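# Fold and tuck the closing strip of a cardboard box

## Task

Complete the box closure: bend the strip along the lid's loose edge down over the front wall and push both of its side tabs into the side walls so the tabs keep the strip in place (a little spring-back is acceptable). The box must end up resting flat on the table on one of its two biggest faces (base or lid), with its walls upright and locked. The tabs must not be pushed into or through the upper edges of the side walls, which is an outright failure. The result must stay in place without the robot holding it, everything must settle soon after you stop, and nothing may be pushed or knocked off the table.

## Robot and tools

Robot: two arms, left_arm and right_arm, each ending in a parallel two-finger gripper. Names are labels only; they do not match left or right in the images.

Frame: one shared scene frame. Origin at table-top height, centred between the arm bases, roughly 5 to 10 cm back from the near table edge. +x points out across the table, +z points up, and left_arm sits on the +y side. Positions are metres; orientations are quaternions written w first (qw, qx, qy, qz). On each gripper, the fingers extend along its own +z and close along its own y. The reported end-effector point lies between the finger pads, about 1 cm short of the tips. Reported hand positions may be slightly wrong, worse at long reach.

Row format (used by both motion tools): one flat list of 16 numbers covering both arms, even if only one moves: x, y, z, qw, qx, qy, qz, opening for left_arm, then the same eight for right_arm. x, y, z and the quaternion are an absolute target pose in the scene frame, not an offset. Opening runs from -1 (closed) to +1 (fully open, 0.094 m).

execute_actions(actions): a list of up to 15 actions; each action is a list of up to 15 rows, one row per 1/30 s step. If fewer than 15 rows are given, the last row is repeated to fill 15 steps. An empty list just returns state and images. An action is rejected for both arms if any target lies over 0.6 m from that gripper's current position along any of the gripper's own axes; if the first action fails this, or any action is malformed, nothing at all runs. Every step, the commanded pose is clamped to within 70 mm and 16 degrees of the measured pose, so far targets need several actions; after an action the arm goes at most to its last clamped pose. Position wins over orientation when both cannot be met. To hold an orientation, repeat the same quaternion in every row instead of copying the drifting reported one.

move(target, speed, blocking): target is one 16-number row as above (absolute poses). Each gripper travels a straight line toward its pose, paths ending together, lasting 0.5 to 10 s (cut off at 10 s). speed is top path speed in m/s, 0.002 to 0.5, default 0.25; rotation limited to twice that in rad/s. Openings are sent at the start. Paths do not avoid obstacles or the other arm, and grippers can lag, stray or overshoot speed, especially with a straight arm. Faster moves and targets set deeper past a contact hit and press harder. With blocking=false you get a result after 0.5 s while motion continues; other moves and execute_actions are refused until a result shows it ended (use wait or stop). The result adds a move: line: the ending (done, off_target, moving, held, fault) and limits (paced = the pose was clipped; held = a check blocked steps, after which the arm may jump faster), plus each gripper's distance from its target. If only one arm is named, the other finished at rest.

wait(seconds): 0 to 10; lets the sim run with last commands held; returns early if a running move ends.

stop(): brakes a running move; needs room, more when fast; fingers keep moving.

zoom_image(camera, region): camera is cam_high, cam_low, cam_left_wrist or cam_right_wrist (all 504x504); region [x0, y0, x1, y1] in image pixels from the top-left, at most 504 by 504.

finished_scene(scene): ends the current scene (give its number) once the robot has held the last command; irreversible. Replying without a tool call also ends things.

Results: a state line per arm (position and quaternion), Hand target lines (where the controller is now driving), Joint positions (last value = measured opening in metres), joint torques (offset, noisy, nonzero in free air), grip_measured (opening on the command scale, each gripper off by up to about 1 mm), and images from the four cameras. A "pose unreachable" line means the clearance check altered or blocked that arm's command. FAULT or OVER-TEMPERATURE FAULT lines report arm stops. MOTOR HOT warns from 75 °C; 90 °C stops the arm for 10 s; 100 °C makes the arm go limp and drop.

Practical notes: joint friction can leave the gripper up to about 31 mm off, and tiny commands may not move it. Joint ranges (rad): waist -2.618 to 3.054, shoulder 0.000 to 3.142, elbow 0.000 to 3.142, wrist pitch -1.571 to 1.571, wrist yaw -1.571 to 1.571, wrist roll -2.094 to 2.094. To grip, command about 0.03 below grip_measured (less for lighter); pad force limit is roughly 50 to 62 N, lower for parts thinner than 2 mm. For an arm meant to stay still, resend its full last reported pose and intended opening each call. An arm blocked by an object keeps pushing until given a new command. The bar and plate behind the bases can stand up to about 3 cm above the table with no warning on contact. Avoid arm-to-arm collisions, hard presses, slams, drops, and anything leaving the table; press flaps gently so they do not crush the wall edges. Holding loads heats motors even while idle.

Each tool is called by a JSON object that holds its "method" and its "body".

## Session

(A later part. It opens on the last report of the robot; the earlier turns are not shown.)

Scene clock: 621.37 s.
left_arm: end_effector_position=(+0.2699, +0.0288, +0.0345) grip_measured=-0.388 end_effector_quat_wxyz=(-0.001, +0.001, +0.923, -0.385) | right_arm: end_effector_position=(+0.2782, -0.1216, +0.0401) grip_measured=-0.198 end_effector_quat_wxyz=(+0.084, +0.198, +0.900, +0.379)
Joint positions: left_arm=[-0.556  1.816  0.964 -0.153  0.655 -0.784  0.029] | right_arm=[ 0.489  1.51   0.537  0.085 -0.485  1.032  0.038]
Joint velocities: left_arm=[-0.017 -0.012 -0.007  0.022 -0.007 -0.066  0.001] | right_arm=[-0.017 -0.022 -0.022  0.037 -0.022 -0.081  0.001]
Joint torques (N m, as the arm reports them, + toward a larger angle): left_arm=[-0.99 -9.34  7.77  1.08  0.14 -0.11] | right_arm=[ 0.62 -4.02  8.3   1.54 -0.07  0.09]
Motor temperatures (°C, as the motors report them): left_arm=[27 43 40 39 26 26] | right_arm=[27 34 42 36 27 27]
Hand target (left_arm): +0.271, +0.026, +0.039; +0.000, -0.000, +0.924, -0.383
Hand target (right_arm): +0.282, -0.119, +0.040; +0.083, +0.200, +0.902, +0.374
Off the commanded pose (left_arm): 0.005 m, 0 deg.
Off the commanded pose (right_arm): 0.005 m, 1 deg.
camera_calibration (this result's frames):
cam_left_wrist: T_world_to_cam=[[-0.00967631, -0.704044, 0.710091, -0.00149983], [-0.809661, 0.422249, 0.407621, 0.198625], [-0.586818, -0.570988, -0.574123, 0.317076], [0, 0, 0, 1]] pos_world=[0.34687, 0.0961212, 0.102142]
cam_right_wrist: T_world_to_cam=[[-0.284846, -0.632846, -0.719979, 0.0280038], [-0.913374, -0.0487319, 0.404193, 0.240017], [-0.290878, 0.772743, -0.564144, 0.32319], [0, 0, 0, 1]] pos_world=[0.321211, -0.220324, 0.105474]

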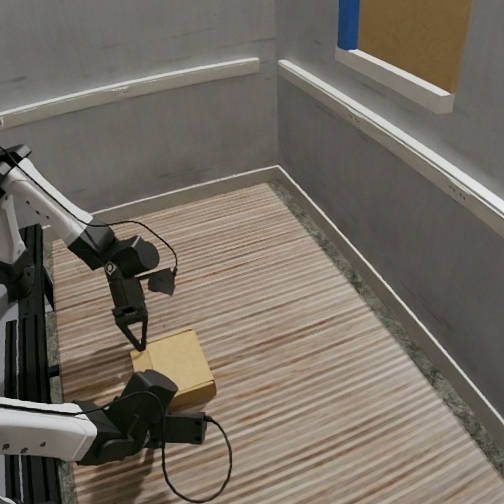

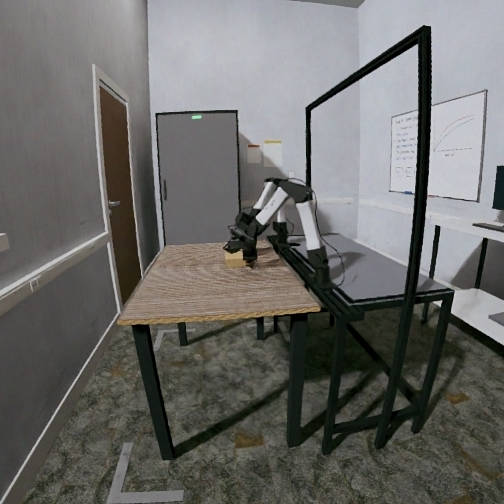

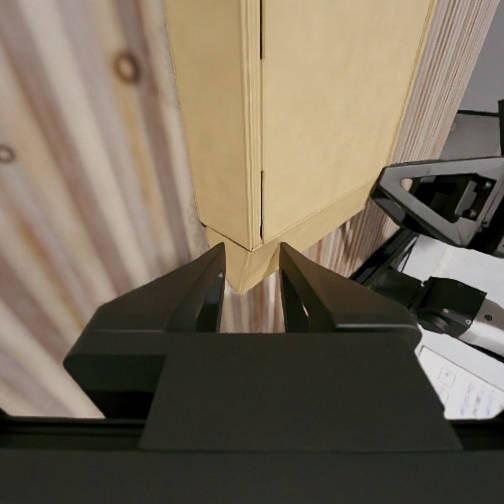

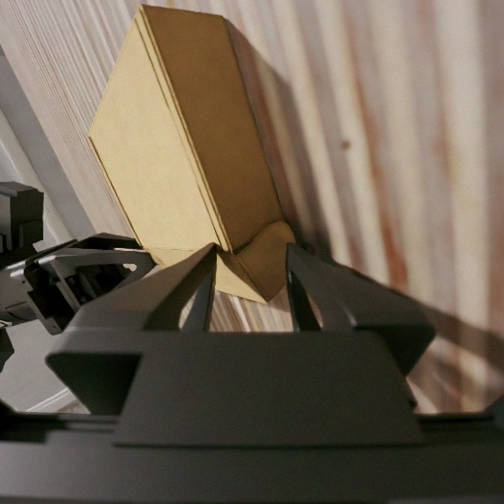

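{"method": "execute_actions", "body": {"actions": [[[0.268,0.026,0.041,0,0,0.924,-0.383,-0.39,0.282,-0.119,0.040,0.083,0.2,0.902,0.374,-0.2]],[[0.265,0.026,0.043,0,0,0.924,-0.383,-0.39,0.282,-0.119,0.040,0.083,0.2,0.902,0.374,-0.2]]]}}

{"method": "zoom_image", "body": {"camera": "cam_right_wrist", "region": [170, 170, 350, 310]}}

{"method": "zoom_image", "body": {"camera": "cam_left_wrist", "region": [170, 180, 310, 300]}}

Scene clock: 626.67 s.
left_arm: end_effector_position=(+0.2678, +0.0276, +0.0334) grip_measured=-0.388 end_effector_quat_wxyz=(-0.003, -0.002, +0.924, -0.382) | right_arm: end_effector_position=(+0.2786, -0.1219, +0.0400) grip_measured=-0.198 end_effector_quat_wxyz=(+0.085, +0.198, +0.900, +0.379)
Joint positions: left_arm=[-0.565  1.816  0.964 -0.156  0.647 -0.794  0.029] | right_arm=[ 0.489  1.51   0.537  0.086 -0.482  1.032  0.038]
Joint velocities: left_arm=[-0.022  0.007  0.012  0.007 -0.066 -0.051 -0.   ] | right_arm=[ 0.002 -0.002 -0.007  0.007 -0.022  0.022 -0.001]
Joint torques (N m, as the arm reports them, + toward a larger angle): left_arm=[ -1.17 -11.24   6.71   1.07   0.16  -0.12] | right_arm=[ 0.57 -4.21  8.27  1.5  -0.11  0.06]
Motor temperatures (°C, as the motors report them): left_arm=[27 44 40 39 26 26] | right_arm=[27 34 43 37 27 27]
Hand target (left_arm): +0.265, +0.026, +0.043; -0.000, +0.000, +0.924, -0.383
Hand target (right_arm): +0.282, -0.119, +0.040; +0.083, +0.200, +0.902, +0.374
Off the commanded pose (left_arm): 0.010 m, 0 deg.
Off the commanded pose (right_arm): 0.004 m, 1 deg.
camera_calibration (this result's frames):
cam_left_wrist: T_world_to_cam=[[-0.00270861, -0.709174, 0.705028, -0.00314036], [-0.808247, 0.416703, 0.416048, 0.197357], [-0.588838, -0.56871, -0.574316, 0.315038], [0, 0, 0, 1]] pos_world=[0.345011, 0.094699, 0.101036]
cam_right_wrist: T_world_to_cam=[[-0.284753, -0.633526, -0.719417, 0.0277824], [-0.914087, -0.0465884, 0.402832, 0.240921], [-0.288721, 0.772318, -0.565832, 0.322889], [0, 0, 0, 1]] pos_world=[0.321359, -0.220548, 0.105638]

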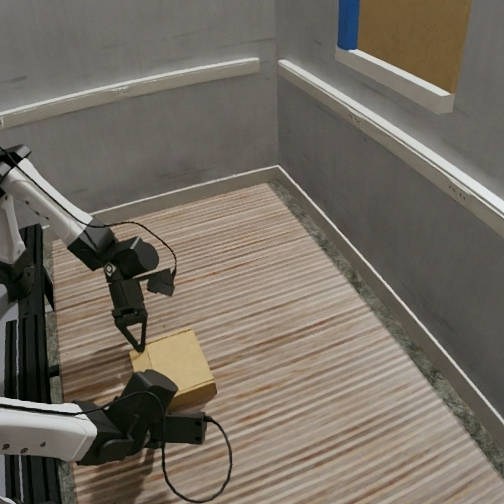

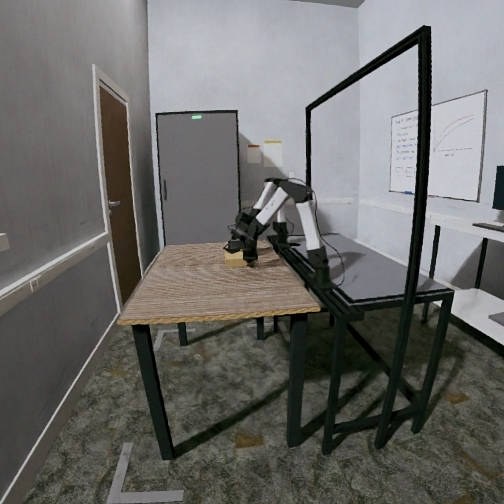

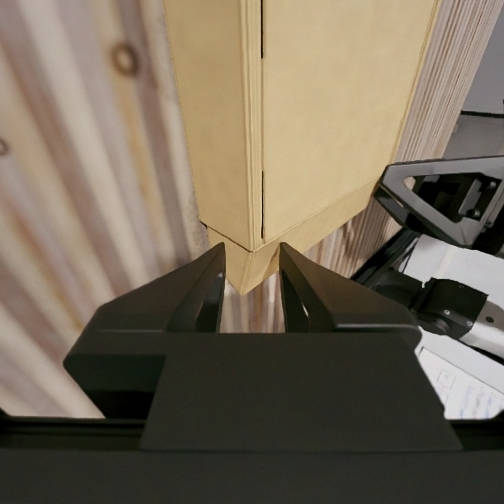

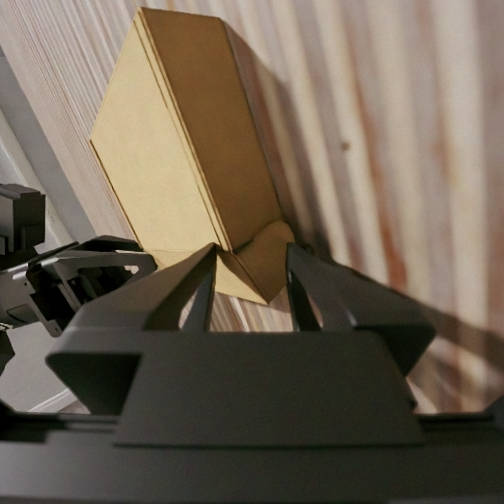

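Region (170, 170, 350, 310) of cam_right_wrist's 504x504 image, scaled by 2.800, with more detail than that image has.

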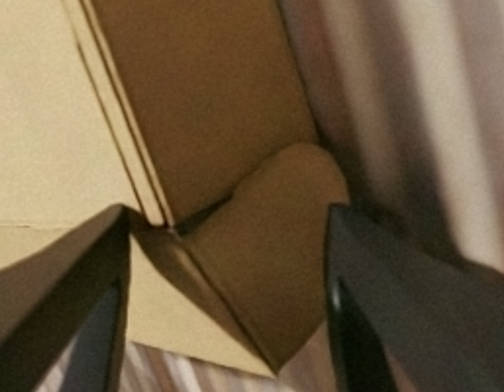

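Region (170, 180, 310, 300) of cam_left_wrist's 504x504 image, scaled by 3.600, with more detail than that image has; it fills the top 432 rows of this view, and the rest is white.

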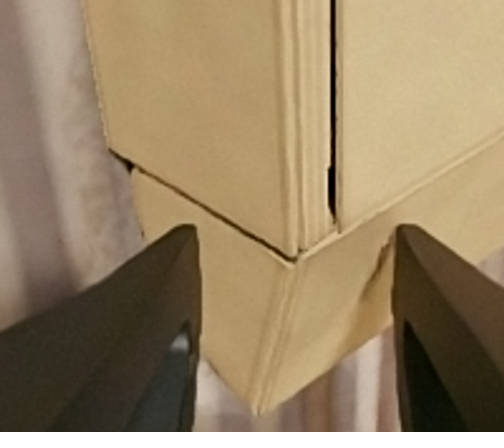

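{"method": "execute_actions", "body": {"actions": [[[0.268,0.028,0.036,0,0,0.924,-0.383,0.0,0.282,-0.119,0.040,0.083,0.2,0.902,0.374,-0.2]]]}}

{"method": "move", "body": {"target": [0.262,0.07,0.05,0,0,0.924,-0.383,0.0,0.282,-0.119,0.040,0.083,0.2,0.902,0.374,-0.2], "speed": 0.08}}

{"method": "move", "body": {"target": [0.205,0.06,0.03,0.083,-0.2,0.902,-0.374,-1,0.282,-0.119,0.040,0.083,0.2,0.902,0.374,-0.2], "speed": 0.1}}

{"method": "move", "body": {"target": [0.21,0.0,0.012,0.083,-0.2,0.902,-0.374,-1,0.282,-0.119,0.040,0.083,0.2,0.902,0.374,-0.2], "speed": 0.08}}

Scene clock: 634.83 s.
left_arm: end_effector_position=(+0.2678, +0.0276, +0.0334) grip_measured=-0.002 end_effector_quat_wxyz=(-0.003, -0.002, +0.924, -0.382) | right_arm: end_effector_position=(+0.2786, -0.1219, +0.0401) grip_measured=-0.198 end_effector_quat_wxyz=(+0.085, +0.198, +0.900, +0.379)
Joint positions: left_arm=[-0.565  1.816  0.964 -0.156  0.647 -0.794  0.047] | right_arm=[ 0.489  1.51   0.537  0.087 -0.482  1.032  0.038]
Joint velocities: left_arm=[-0.007 -0.002  0.002 -0.051  0.007  0.022  0.   ] | right_arm=[-0.007  0.002  0.002 -0.037  0.022  0.007  0.   ]
Joint torques (N m, as the arm reports them, + toward a larger angle): left_arm=[-0.33 -9.65  6.37  1.26  0.2   0.01] | right_arm=[ 0.68 -4.14  8.47  1.51 -0.11  0.08]
Motor temperatures (°C, as the motors report them): left_arm=[27 46 40 39 26 26] | right_arm=[27 33 43 37 27 27]
Hand target (left_arm): +0.268, +0.028, +0.036; +0.000, +0.000, +0.924, -0.383
Hand target (right_arm): +0.282, -0.119, +0.040; +0.083, +0.200, +0.902, +0.374
Off the commanded pose (left_arm): 0.003 m, 0 deg.
Off the commanded pose (right_arm): 0.004 m, 1 deg.
camera_calibration (this result's frames):
cam_left_wrist: T_world_to_cam=[[-0.00270861, -0.709174, 0.705028, -0.00314036], [-0.808247, 0.416703, 0.416048, 0.197357], [-0.588838, -0.56871, -0.574316, 0.315038], [0, 0, 0, 1]] pos_world=[0.345011, 0.094699, 0.101036]
cam_right_wrist: T_world_to_cam=[[-0.284503, -0.633412, -0.719616, 0.0278086], [-0.914227, -0.0466528, 0.402508, 0.241001], [-0.288525, 0.772408, -0.565809, 0.322871], [0, 0, 0, 1]] pos_world=[0.321398, -0.22053, 0.10569]

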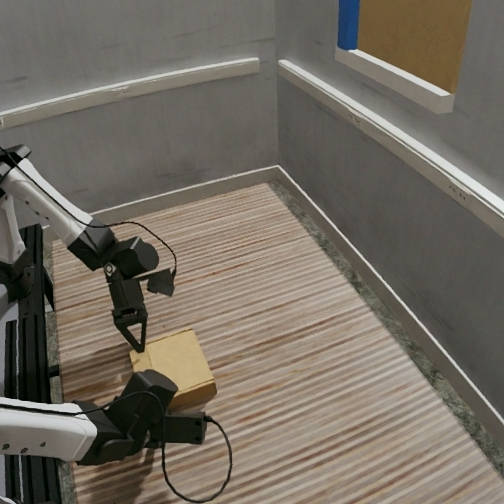

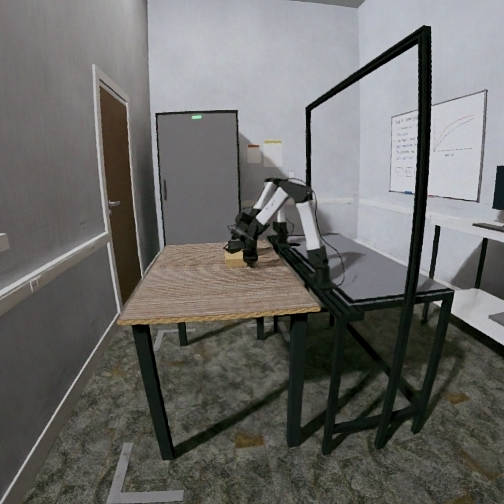

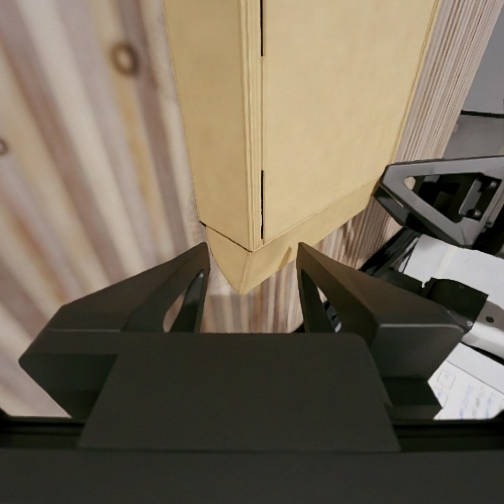

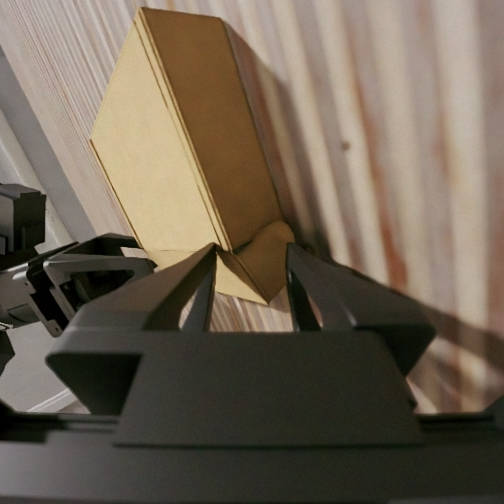

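Scene clock: 635.90 s.
left_arm: end_effector_position=(+0.2684, +0.0634, +0.0484) grip_measured=-0.002 end_effector_quat_wxyz=(+0.007, +0.002, +0.923, -0.384) | right_arm: end_effector_position=(+0.2789, -0.1217, +0.0403) grip_measured=-0.198 end_effector_quat_wxyz=(+0.086, +0.198, +0.900, +0.379)
Joint positions: left_arm=[-0.47   1.719  0.912 -0.246  0.688 -0.688  0.047] | right_arm=[ 0.489  1.51   0.537  0.088 -0.482  1.032  0.038]
Joint velocities: left_arm=[-0.002 -0.002 -0.012 -0.007 -0.007  0.007  0.   ] | right_arm=[ 0.002 -0.002 -0.007 -0.051 -0.066 -0.007  0.001]
Joint torques (N m, as the arm reports them, + toward a larger angle): left_arm=[  0.42 -10.05   5.25   1.01   0.34   0.03] | right_arm=[ 0.44 -4.28  8.24  1.5  -0.02  0.02]
Motor temperatures (°C, as the motors report them): left_arm=[27 46 40 38 26 26] | right_arm=[27 33 43 37 27 27]
Hand target (left_arm): +0.262, +0.069, +0.050; +0.000, -0.000, +0.923, -0.384
Hand target (right_arm): +0.282, -0.119, +0.040; +0.083, +0.200, +0.902, +0.374
Off the commanded pose (left_arm): 0.009 m, 1 deg.
Off the commanded pose (right_arm): 0.004 m, 1 deg.
move: done
camera_calibration (this result's frames):
cam_left_wrist: T_world_to_cam=[[-0.0174471, -0.70598, 0.708016, 0.0152348], [-0.817315, 0.417961, 0.396618, 0.179916], [-0.575928, -0.571752, -0.5843, 0.341521], [0, 0, 0, 1]] pos_world=[0.344005, 0.130823, 0.117407]
cam_right_wrist: T_world_to_cam=[[-0.283504, -0.632954, -0.720413, 0.0279131], [-0.914784, -0.0469099, 0.40121, 0.241323], [-0.287742, 0.772767, -0.565717, 0.322796], [0, 0, 0, 1]] pos_world=[0.321554, -0.220458, 0.105899]

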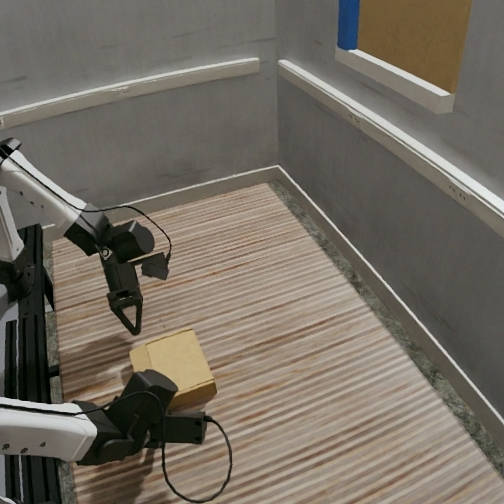

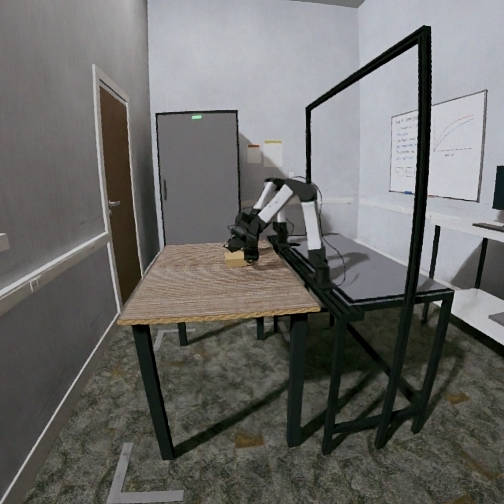

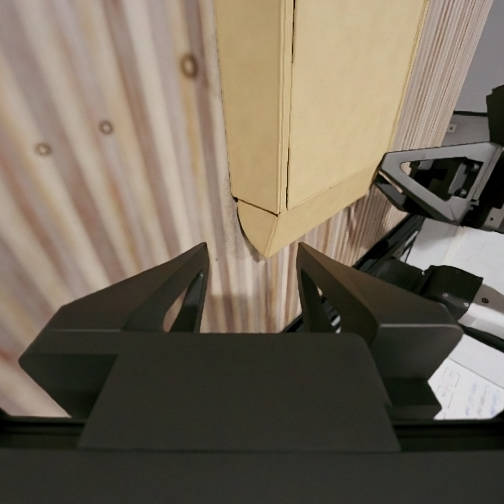

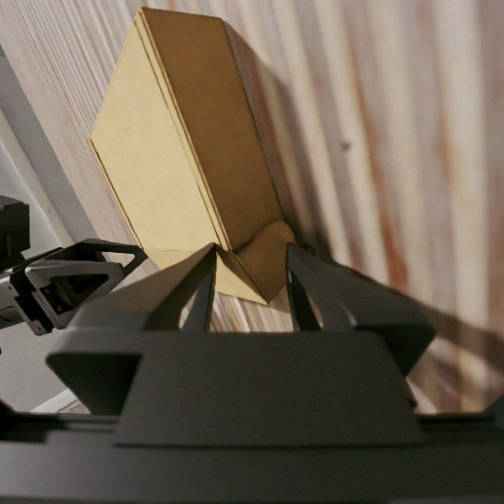

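Scene clock: 638.60 s.
left_arm: end_effector_position=(+0.2063, +0.0584, +0.0260) grip_measured=-0.983 end_effector_quat_wxyz=(+0.076, -0.197, +0.906, -0.366) | right_arm: end_effector_position=(+0.2790, -0.1217, +0.0404) grip_measured=-0.198 end_effector_quat_wxyz=(+0.086, +0.198, +0.900, +0.379)
Joint positions: left_arm=[-0.771  1.476  0.497  0.194  0.248 -1.344  0.001] | right_arm=[ 0.489  1.51   0.537  0.089 -0.482  1.032  0.038]
Joint velocities: left_arm=[ 0.007  0.012 -0.002  0.007 -0.007 -0.066 -0.001] | right_arm=[-0.007 -0.007 -0.007  0.051 -0.037 -0.007 -0.001]
Joint torques (N m, as the arm reports them, + toward a larger angle): left_arm=[-1.02 -7.43  5.03  1.74 -0.06 -0.09] | right_arm=[ 0.51 -4.16  8.3   1.47 -0.05  0.09]
Motor temperatures (°C, as the motors report them): left_arm=[27 46 40 39 26 26] | right_arm=[27 33 43 37 27 27]
Hand target (left_arm): +0.205, +0.060, +0.030; +0.083, -0.198, +0.903, -0.372
Hand target (right_arm): +0.282, -0.119, +0.040; +0.083, +0.200, +0.902, +0.374
Off the commanded pose (left_arm): 0.005 m, 1 deg.
Off the commanded pose (right_arm): 0.004 m, 1 deg.
move: done
camera_calibration (this result's frames):
cam_left_wrist: T_world_to_cam=[[0.293977, -0.658799, 0.692503, -0.0400923], [-0.905289, 0.0405231, 0.422859, 0.179673], [-0.306641, -0.751227, -0.584491, 0.244741], [0, 0, 0, 1]] pos_world=[0.24949, 0.150162, 0.0948368]
cam_right_wrist: T_world_to_cam=[[-0.283004, -0.632725, -0.720811, 0.0279651], [-0.915062, -0.0470381, 0.40056, 0.241484], [-0.28735, 0.772947, -0.565671, 0.322759], [0, 0, 0, 1]] pos_world=[0.321632, -0.220422, 0.106004]

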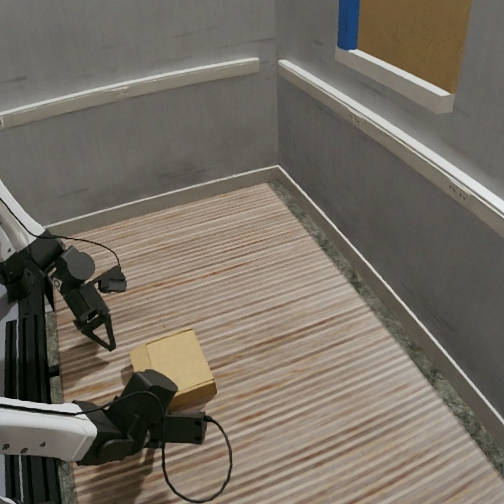

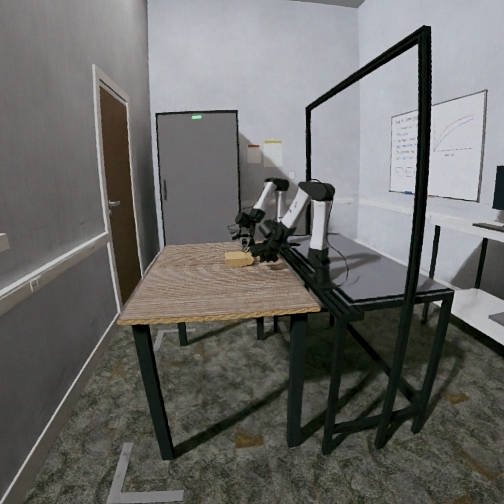

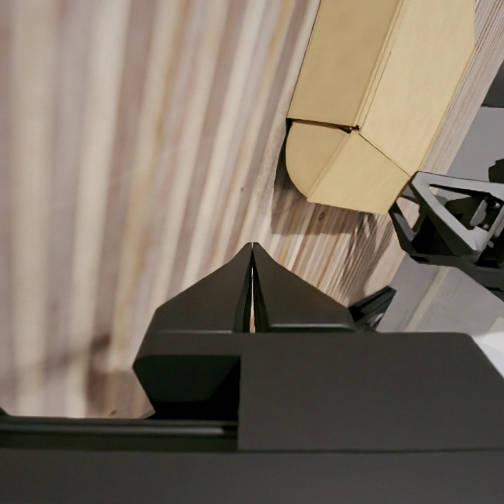

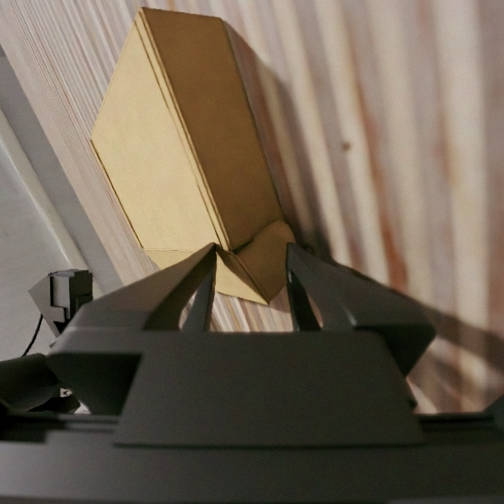

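Scene clock: 639.77 s.
left_arm: end_effector_position=(+0.2071, +0.0061, +0.0114) grip_measured=-0.983 end_effector_quat_wxyz=(+0.078, -0.197, +0.905, -0.370) | right_arm: end_effector_position=(+0.2790, -0.1217, +0.0404) grip_measured=-0.198 end_effector_quat_wxyz=(+0.086, +0.198, +0.900, +0.379)
Joint positions: left_arm=[-0.902  1.677  0.616  0.305  0.153 -1.438  0.001] | right_arm=[ 0.489  1.51   0.537  0.089 -0.482  1.032  0.038]
Joint velocities: left_arm=[ 0.002  0.012  0.007 -0.022 -0.095  0.051  0.   ] | right_arm=[-0.012 -0.012  0.012 -0.037  0.037 -0.051 -0.   ]
Joint torques (N m, as the arm reports them, + toward a larger angle): left_arm=[-0.93 -5.62  7.18  1.71 -0.08 -0.11] | right_arm=[ 0.6  -4.08  8.27  1.51 -0.09  0.08]
Motor temperatures (°C, as the motors report them): left_arm=[27 46 40 39 26 26] | right_arm=[27 33 43 37 27 27]
Hand target (left_arm): +0.211, +0.001, +0.012; +0.083, -0.199, +0.902, -0.373
Hand target (right_arm): +0.282, -0.119, +0.040; +0.083, +0.200, +0.902, +0.374
Off the commanded pose (left_arm): 0.007 m, 1 deg.
Off the commanded pose (right_arm): 0.004 m, 1 deg.
move: done
camera_calibration (this result's frames):
cam_left_wrist: T_world_to_cam=[[0.289703, -0.653045, 0.699718, -0.0639033], [-0.908432, 0.0425814, 0.415857, 0.189418], [-0.301369, -0.756121, -0.580911, 0.196095], [0, 0, 0, 1]] pos_world=[0.249683, 0.0984739, 0.0798571]
cam_right_wrist: T_world_to_cam=[[-0.283004, -0.632725, -0.720811, 0.0279651], [-0.915062, -0.0470381, 0.40056, 0.241484], [-0.28735, 0.772947, -0.565671, 0.322759], [0, 0, 0, 1]] pos_world=[0.321632, -0.220422, 0.106004]

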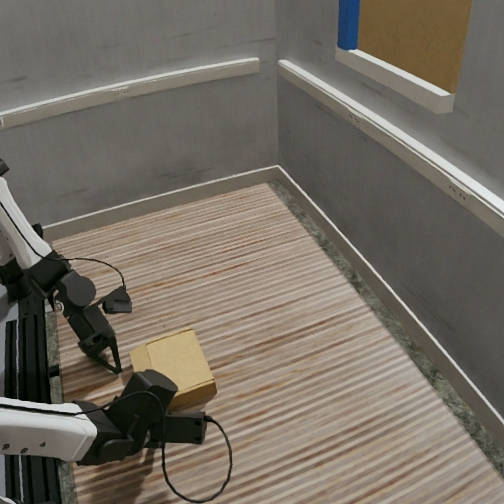

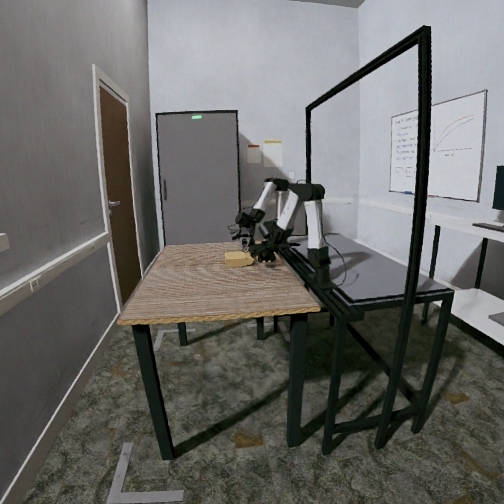

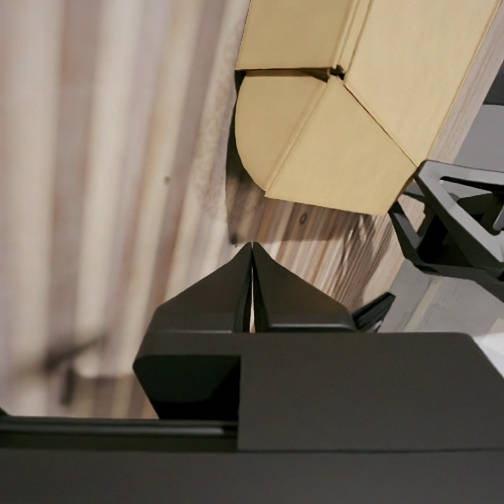

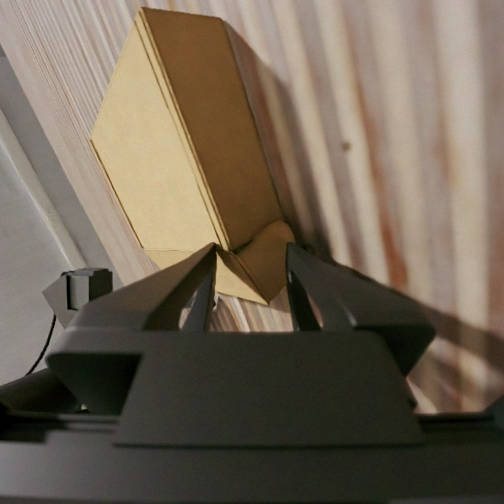

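{"method": "move", "body": {"target": [0.243,-0.012,0.022,0.083,-0.2,0.902,-0.374,-1,0.282,-0.119,0.040,0.083,0.2,0.902,0.374,-0.2], "speed": 0.03}}

Scene clock: 644.07 s.
left_arm: end_effector_position=(+0.2415, -0.0128, +0.0274) grip_measured=-0.983 end_effector_quat_wxyz=(+0.089, -0.199, +0.897, -0.384) | right_arm: end_effector_position=(+0.2790, -0.1217, +0.0404) grip_measured=-0.198 end_effector_quat_wxyz=(+0.086, +0.198, +0.900, +0.379)
Joint positions: left_arm=[-0.854  1.737  0.752  0.26   0.176 -1.412  0.001] | right_arm=[ 0.489  1.51   0.537  0.089 -0.482  1.032  0.038]
Joint velocities: left_arm=[ 0.012 -0.012 -0.002 -0.007  0.022 -0.037 -0.   ] | right_arm=[-0.037 -0.002  0.007  0.037 -0.051  0.037 -0.   ]
Joint torques (N m, as the arm reports them, + toward a larger angle): left_arm=[ 0.39 -6.53  7.53  1.46  0.1   0.  ] | right_arm=[ 0.68 -4.13  8.43  1.53 -0.08  0.07]
Motor temperatures (°C, as the motors report them): left_arm=[27 45 40 39 26 26] | right_arm=[27 33 43 37 27 27]
Hand target (left_arm): +0.243, -0.012, +0.022; +0.083, -0.200, +0.902, -0.374
Hand target (right_arm): +0.282, -0.119, +0.040; +0.083, +0.200, +0.902, +0.374
Off the commanded pose (left_arm): 0.006 m, 1 deg.
Off the commanded pose (right_arm): 0.004 m, 1 deg.
move: done
camera_calibration (this result's frames):
cam_left_wrist: T_world_to_cam=[[0.280628, -0.630673, 0.723533, -0.0955913], [-0.918893, 0.0412373, 0.392345, 0.21791], [-0.277278, -0.774953, -0.567948, 0.195078], [0, 0, 0, 1]] pos_world=[0.281152, 0.0819034, 0.0944618]
cam_right_wrist: T_world_to_cam=[[-0.283004, -0.632725, -0.720811, 0.0279651], [-0.915062, -0.0470381, 0.40056, 0.241484], [-0.28735, 0.772947, -0.565671, 0.322759], [0, 0, 0, 1]] pos_world=[0.321632, -0.220422, 0.106004]

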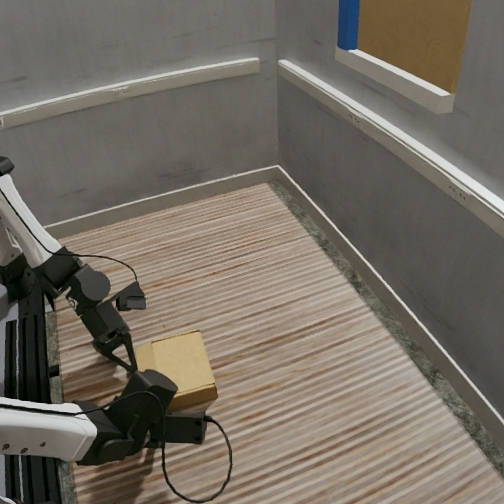

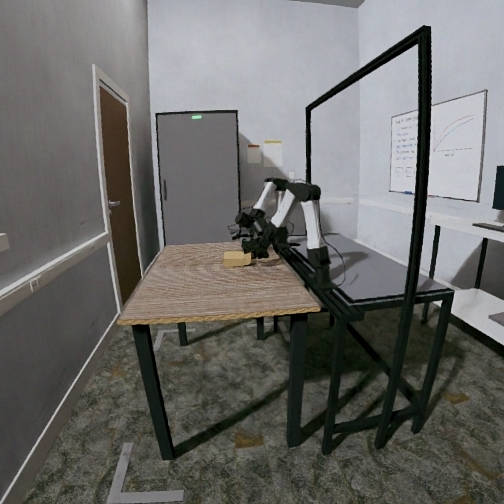

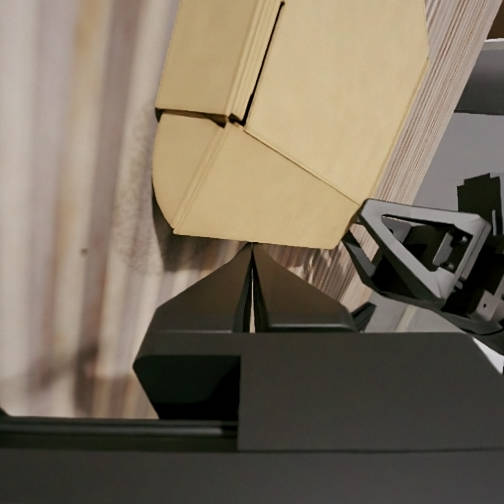

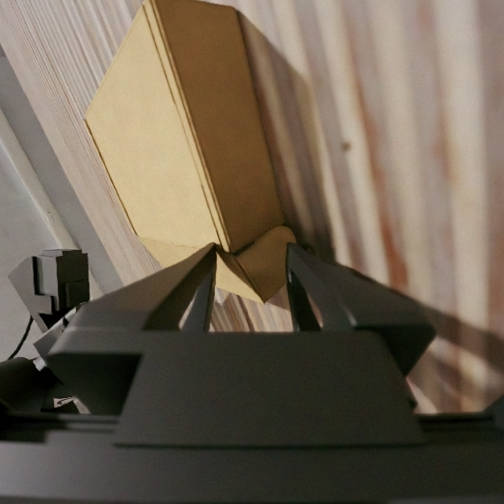

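{"method": "zoom_image", "body": {"camera": "cam_left_wrist", "region": [130, 70, 290, 250]}}

{"method": "zoom_image", "body": {"camera": "cam_right_wrist", "region": [170, 170, 350, 310]}}

Region (130, 70, 290, 250) of cam_left_wrist's 504x504 image, scaled by 2.800, with more detail than that image has.

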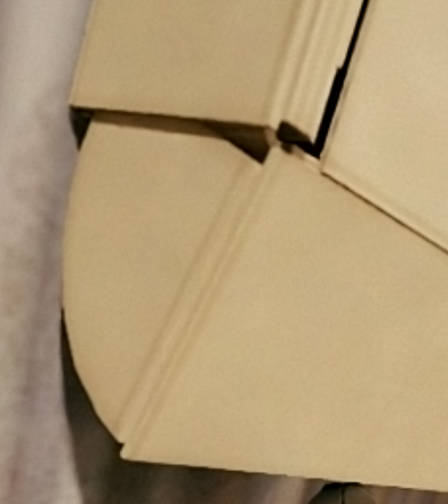

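Region (170, 170, 350, 310) of cam_right_wrist's 504x504 image, scaled by 2.800, with more detail than that image has.

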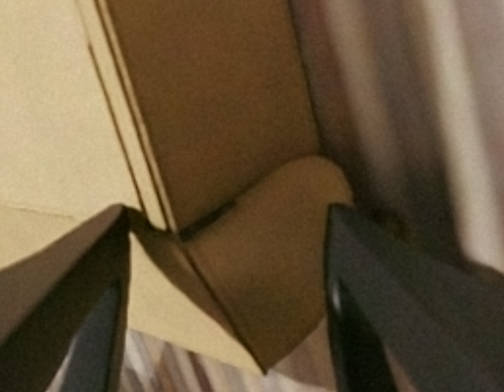

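{"method": "move", "body": {"target": [0.21,0.0,0.025,0.083,-0.2,0.902,-0.374,-1,0.282,-0.119,0.040,0.083,0.2,0.902,0.374,-0.2], "speed": 0.06}}

{"method": "move", "body": {"target": [0.23,0.075,0.04,0,0,0.924,-0.383,-1,0.282,-0.119,0.040,0.083,0.2,0.902,0.374,-0.2], "speed": 0.12}}

{"method": "move", "body": {"target": [0.282,0.06,0.034,0,0,0.924,-0.383,-0.1,0.282,-0.119,0.040,0.083,0.2,0.902,0.374,-0.2], "speed": 0.08}}

Scene clock: 662.80 s.
left_arm: end_effector_position=(+0.2133, -0.0052, +0.0232) grip_measured=-0.983 end_effector_quat_wxyz=(+0.080, -0.196, +0.903, -0.375) | right_arm: end_effector_position=(+0.2790, -0.1217, +0.0404) grip_measured=-0.198 end_effector_quat_wxyz=(+0.086, +0.198, +0.900, +0.379)
Joint positions: left_arm=[-0.907  1.677  0.674  0.258  0.15  -1.441  0.001] | right_arm=[ 0.489  1.51   0.537  0.089 -0.482  1.032  0.038]
Joint velocities: left_arm=[-0.007  0.002 -0.012 -0.051  0.007 -0.022 -0.   ] | right_arm=[-0.012 -0.002  0.007  0.037  0.022 -0.022 -0.001]
Joint torques (N m, as the arm reports them, + toward a larger angle): left_arm=[-1.01 -9.42  4.89  1.57 -0.12 -0.1 ] | right_arm=[ 0.54 -4.09  8.56  1.53 -0.11  0.04]
Motor temperatures (°C, as the motors report them): left_arm=[27 44 41 40 26 26] | right_arm=[27 33 44 37 27 27]
Hand target (left_arm): +0.210, -0.000, +0.025; +0.083, -0.200, +0.902, -0.373
Hand target (right_arm): +0.282, -0.119, +0.040; +0.083, +0.200, +0.902, +0.374
Off the commanded pose (left_arm): 0.006 m, 1 deg.
Off the commanded pose (right_arm): 0.004 m, 1 deg.
move: done
camera_calibration (this result's frames):
cam_left_wrist: T_world_to_cam=[[0.285486, -0.646252, 0.707712, -0.0805711], [-0.910729, 0.0470212, 0.41032, 0.191221], [-0.298447, -0.761674, -0.575136, 0.195507], [0, 0, 0, 1]] pos_world=[0.255501, 0.0878518, 0.0910024]
cam_right_wrist: T_world_to_cam=[[-0.283004, -0.632725, -0.720811, 0.0279651], [-0.915062, -0.0470381, 0.40056, 0.241484], [-0.28735, 0.772947, -0.565671, 0.322759], [0, 0, 0, 1]] pos_world=[0.321632, -0.220422, 0.106004]

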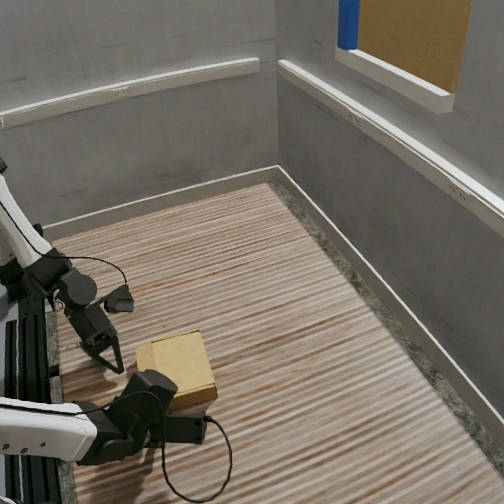

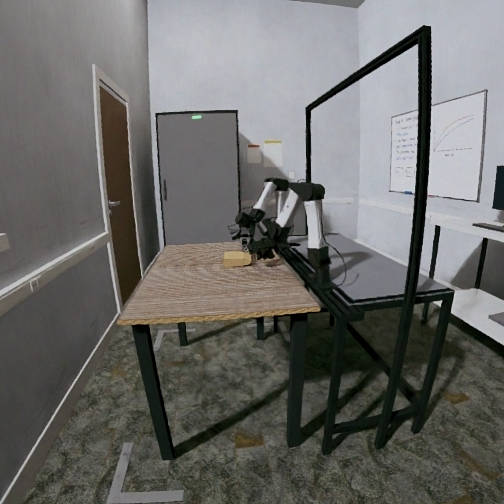

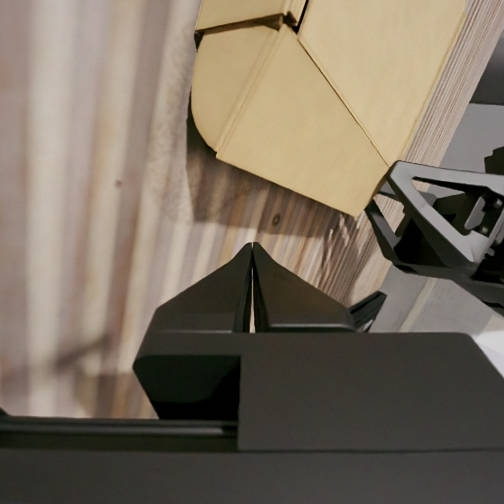

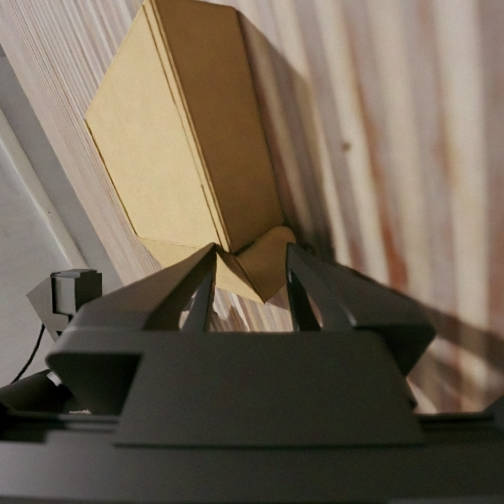

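Scene clock: 665.17 s.
left_arm: end_effector_position=(+0.2254, +0.0745, +0.0335) grip_measured=-0.983 end_effector_quat_wxyz=(-0.003, -0.004, +0.925, -0.380) | right_arm: end_effector_position=(+0.2791, -0.1217, +0.0404) grip_measured=-0.198 end_effector_quat_wxyz=(+0.086, +0.197, +0.900, +0.379)
Joint positions: left_arm=[-0.513  1.614  0.719 -0.148  0.67  -0.742  0.001] | right_arm=[ 0.489  1.51   0.537  0.089 -0.482  1.032  0.038]
Joint velocities: left_arm=[-0.002  0.012  0.012  0.037  0.007  0.007  0.   ] | right_arm=[ 0.007 -0.002  0.002 -0.037  0.007  0.007  0.001]
Joint torques (N m, as the arm reports them, + toward a larger angle): left_arm=[ 0.37 -7.74  7.66  1.02  0.3   0.07] | right_arm=[ 0.82 -4.21  8.42  1.48 -0.1   0.05]
Motor temperatures (°C, as the motors report them): left_arm=[27 44 41 40 26 26] | right_arm=[27 33 44 37 27 27]
Hand target (left_arm): +0.229, +0.074, +0.042; -0.000, -0.002, +0.923, -0.386
Hand target (right_arm): +0.282, -0.119, +0.040; +0.083, +0.200, +0.902, +0.374
Off the commanded pose (left_arm): 0.008 m, 1 deg.
Off the commanded pose (right_arm): 0.004 m, 1 deg.
move: done
camera_calibration (this result's frames):
cam_left_wrist: T_world_to_cam=[[0.00146535, -0.711584, 0.7026, 0.0292203], [-0.809731, 0.411442, 0.418392, 0.1441], [-0.5868, -0.56953, -0.575588, 0.316413], [0, 0, 0, 1]] pos_world=[0.30231, 0.141711, 0.101303]
cam_right_wrist: T_world_to_cam=[[-0.282753, -0.63261, -0.72101, 0.0279911], [-0.915201, -0.0471022, 0.400235, 0.241565], [-0.287154, 0.773037, -0.565647, 0.32274], [0, 0, 0, 1]] pos_world=[0.321671, -0.220404, 0.106056]

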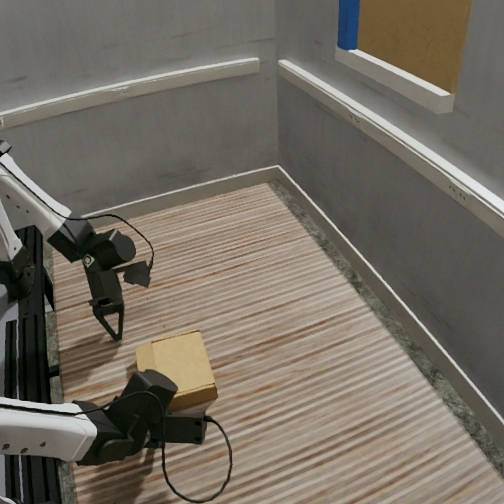

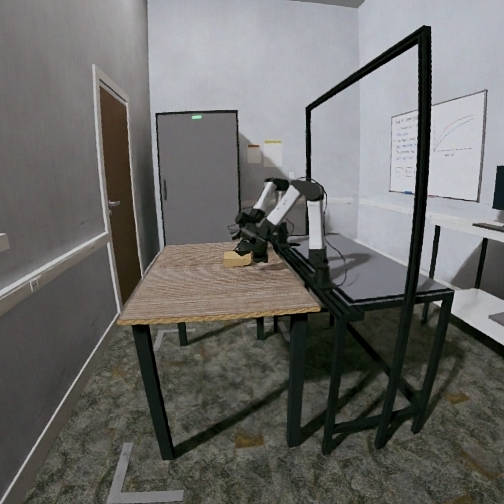

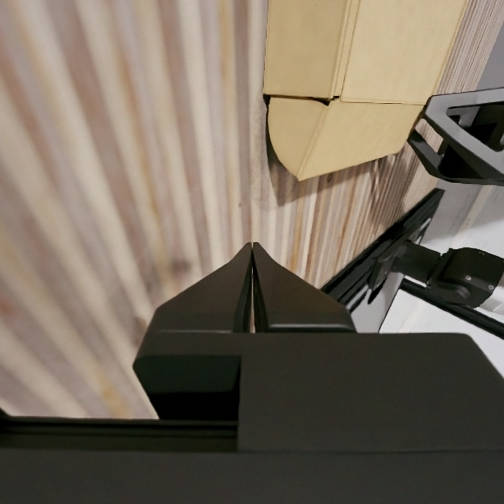

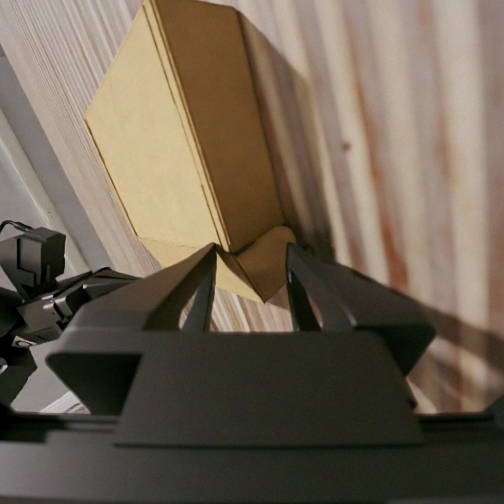

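Scene clock: 666.17 s.
left_arm: end_effector_position=(+0.2817, +0.0585, +0.0373) grip_measured=-0.102 end_effector_quat_wxyz=(+0.012, +0.004, +0.922, -0.386) | right_arm: end_effector_position=(+0.2791, -0.1217, +0.0404) grip_measured=-0.198 end_effector_quat_wxyz=(+0.086, +0.197, +0.900, +0.379)
Joint positions: left_arm=[-0.465  1.788  0.941 -0.196  0.69  -0.682  0.042] | right_arm=[ 0.489  1.51   0.537  0.089 -0.482  1.032  0.038]
Joint velocities: left_arm=[-0.002  0.012 -0.012 -0.081 -0.007  0.037 -0.   ] | right_arm=[-0.032 -0.007 -0.017 -0.037 -0.007 -0.051 -0.   ]
Joint torques (N m, as the arm reports them, + toward a larger angle): left_arm=[ 0.31 -7.16  7.59  1.01  0.33  0.03] | right_arm=[ 0.67 -4.12  8.31  1.44 -0.08  0.07]
Motor temperatures (°C, as the motors report them): left_arm=[27 44 41 40 26 26] | right_arm=[27 33 44 37 27 27]
Hand target (left_arm): +0.282, +0.061, +0.034; +0.001, -0.000, +0.923, -0.384
Hand target (right_arm): +0.282, -0.119, +0.040; +0.083, +0.200, +0.902, +0.374
Off the commanded pose (left_arm): 0.004 m, 2 deg.
Off the commanded pose (right_arm): 0.004 m, 1 deg.
move: done
camera_calibration (this result's frames):
cam_left_wrist: T_world_to_cam=[[-0.0261155, -0.701993, 0.711704, 0.0219565], [-0.822104, 0.420131, 0.384232, 0.198999], [-0.568738, -0.575061, -0.588084, 0.338186], [0, 0, 0, 1]] pos_world=[0.356511, 0.126285, 0.106793]
cam_right_wrist: T_world_to_cam=[[-0.282753, -0.63261, -0.72101, 0.0279911], [-0.915201, -0.0471022, 0.400235, 0.241565], [-0.287154, 0.773037, -0.565647, 0.32274], [0, 0, 0, 1]] pos_world=[0.321671, -0.220404, 0.106056]

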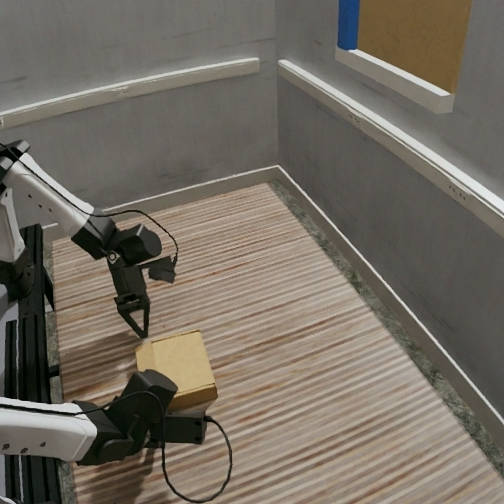

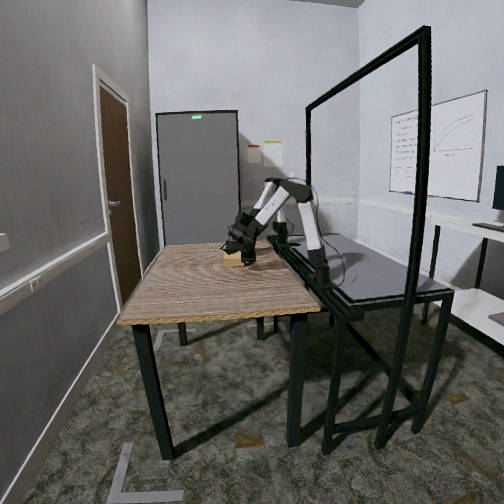

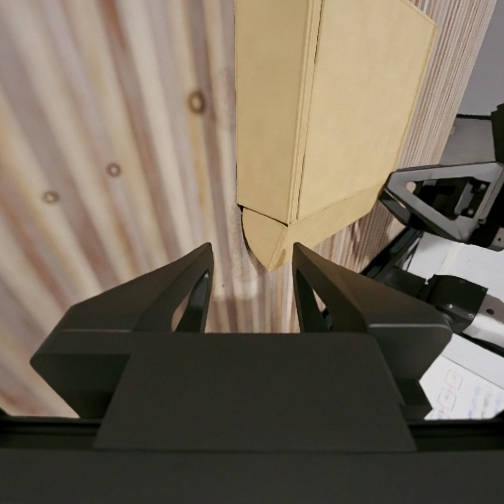

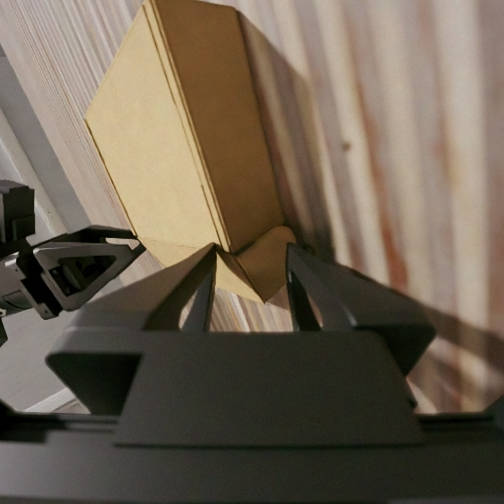

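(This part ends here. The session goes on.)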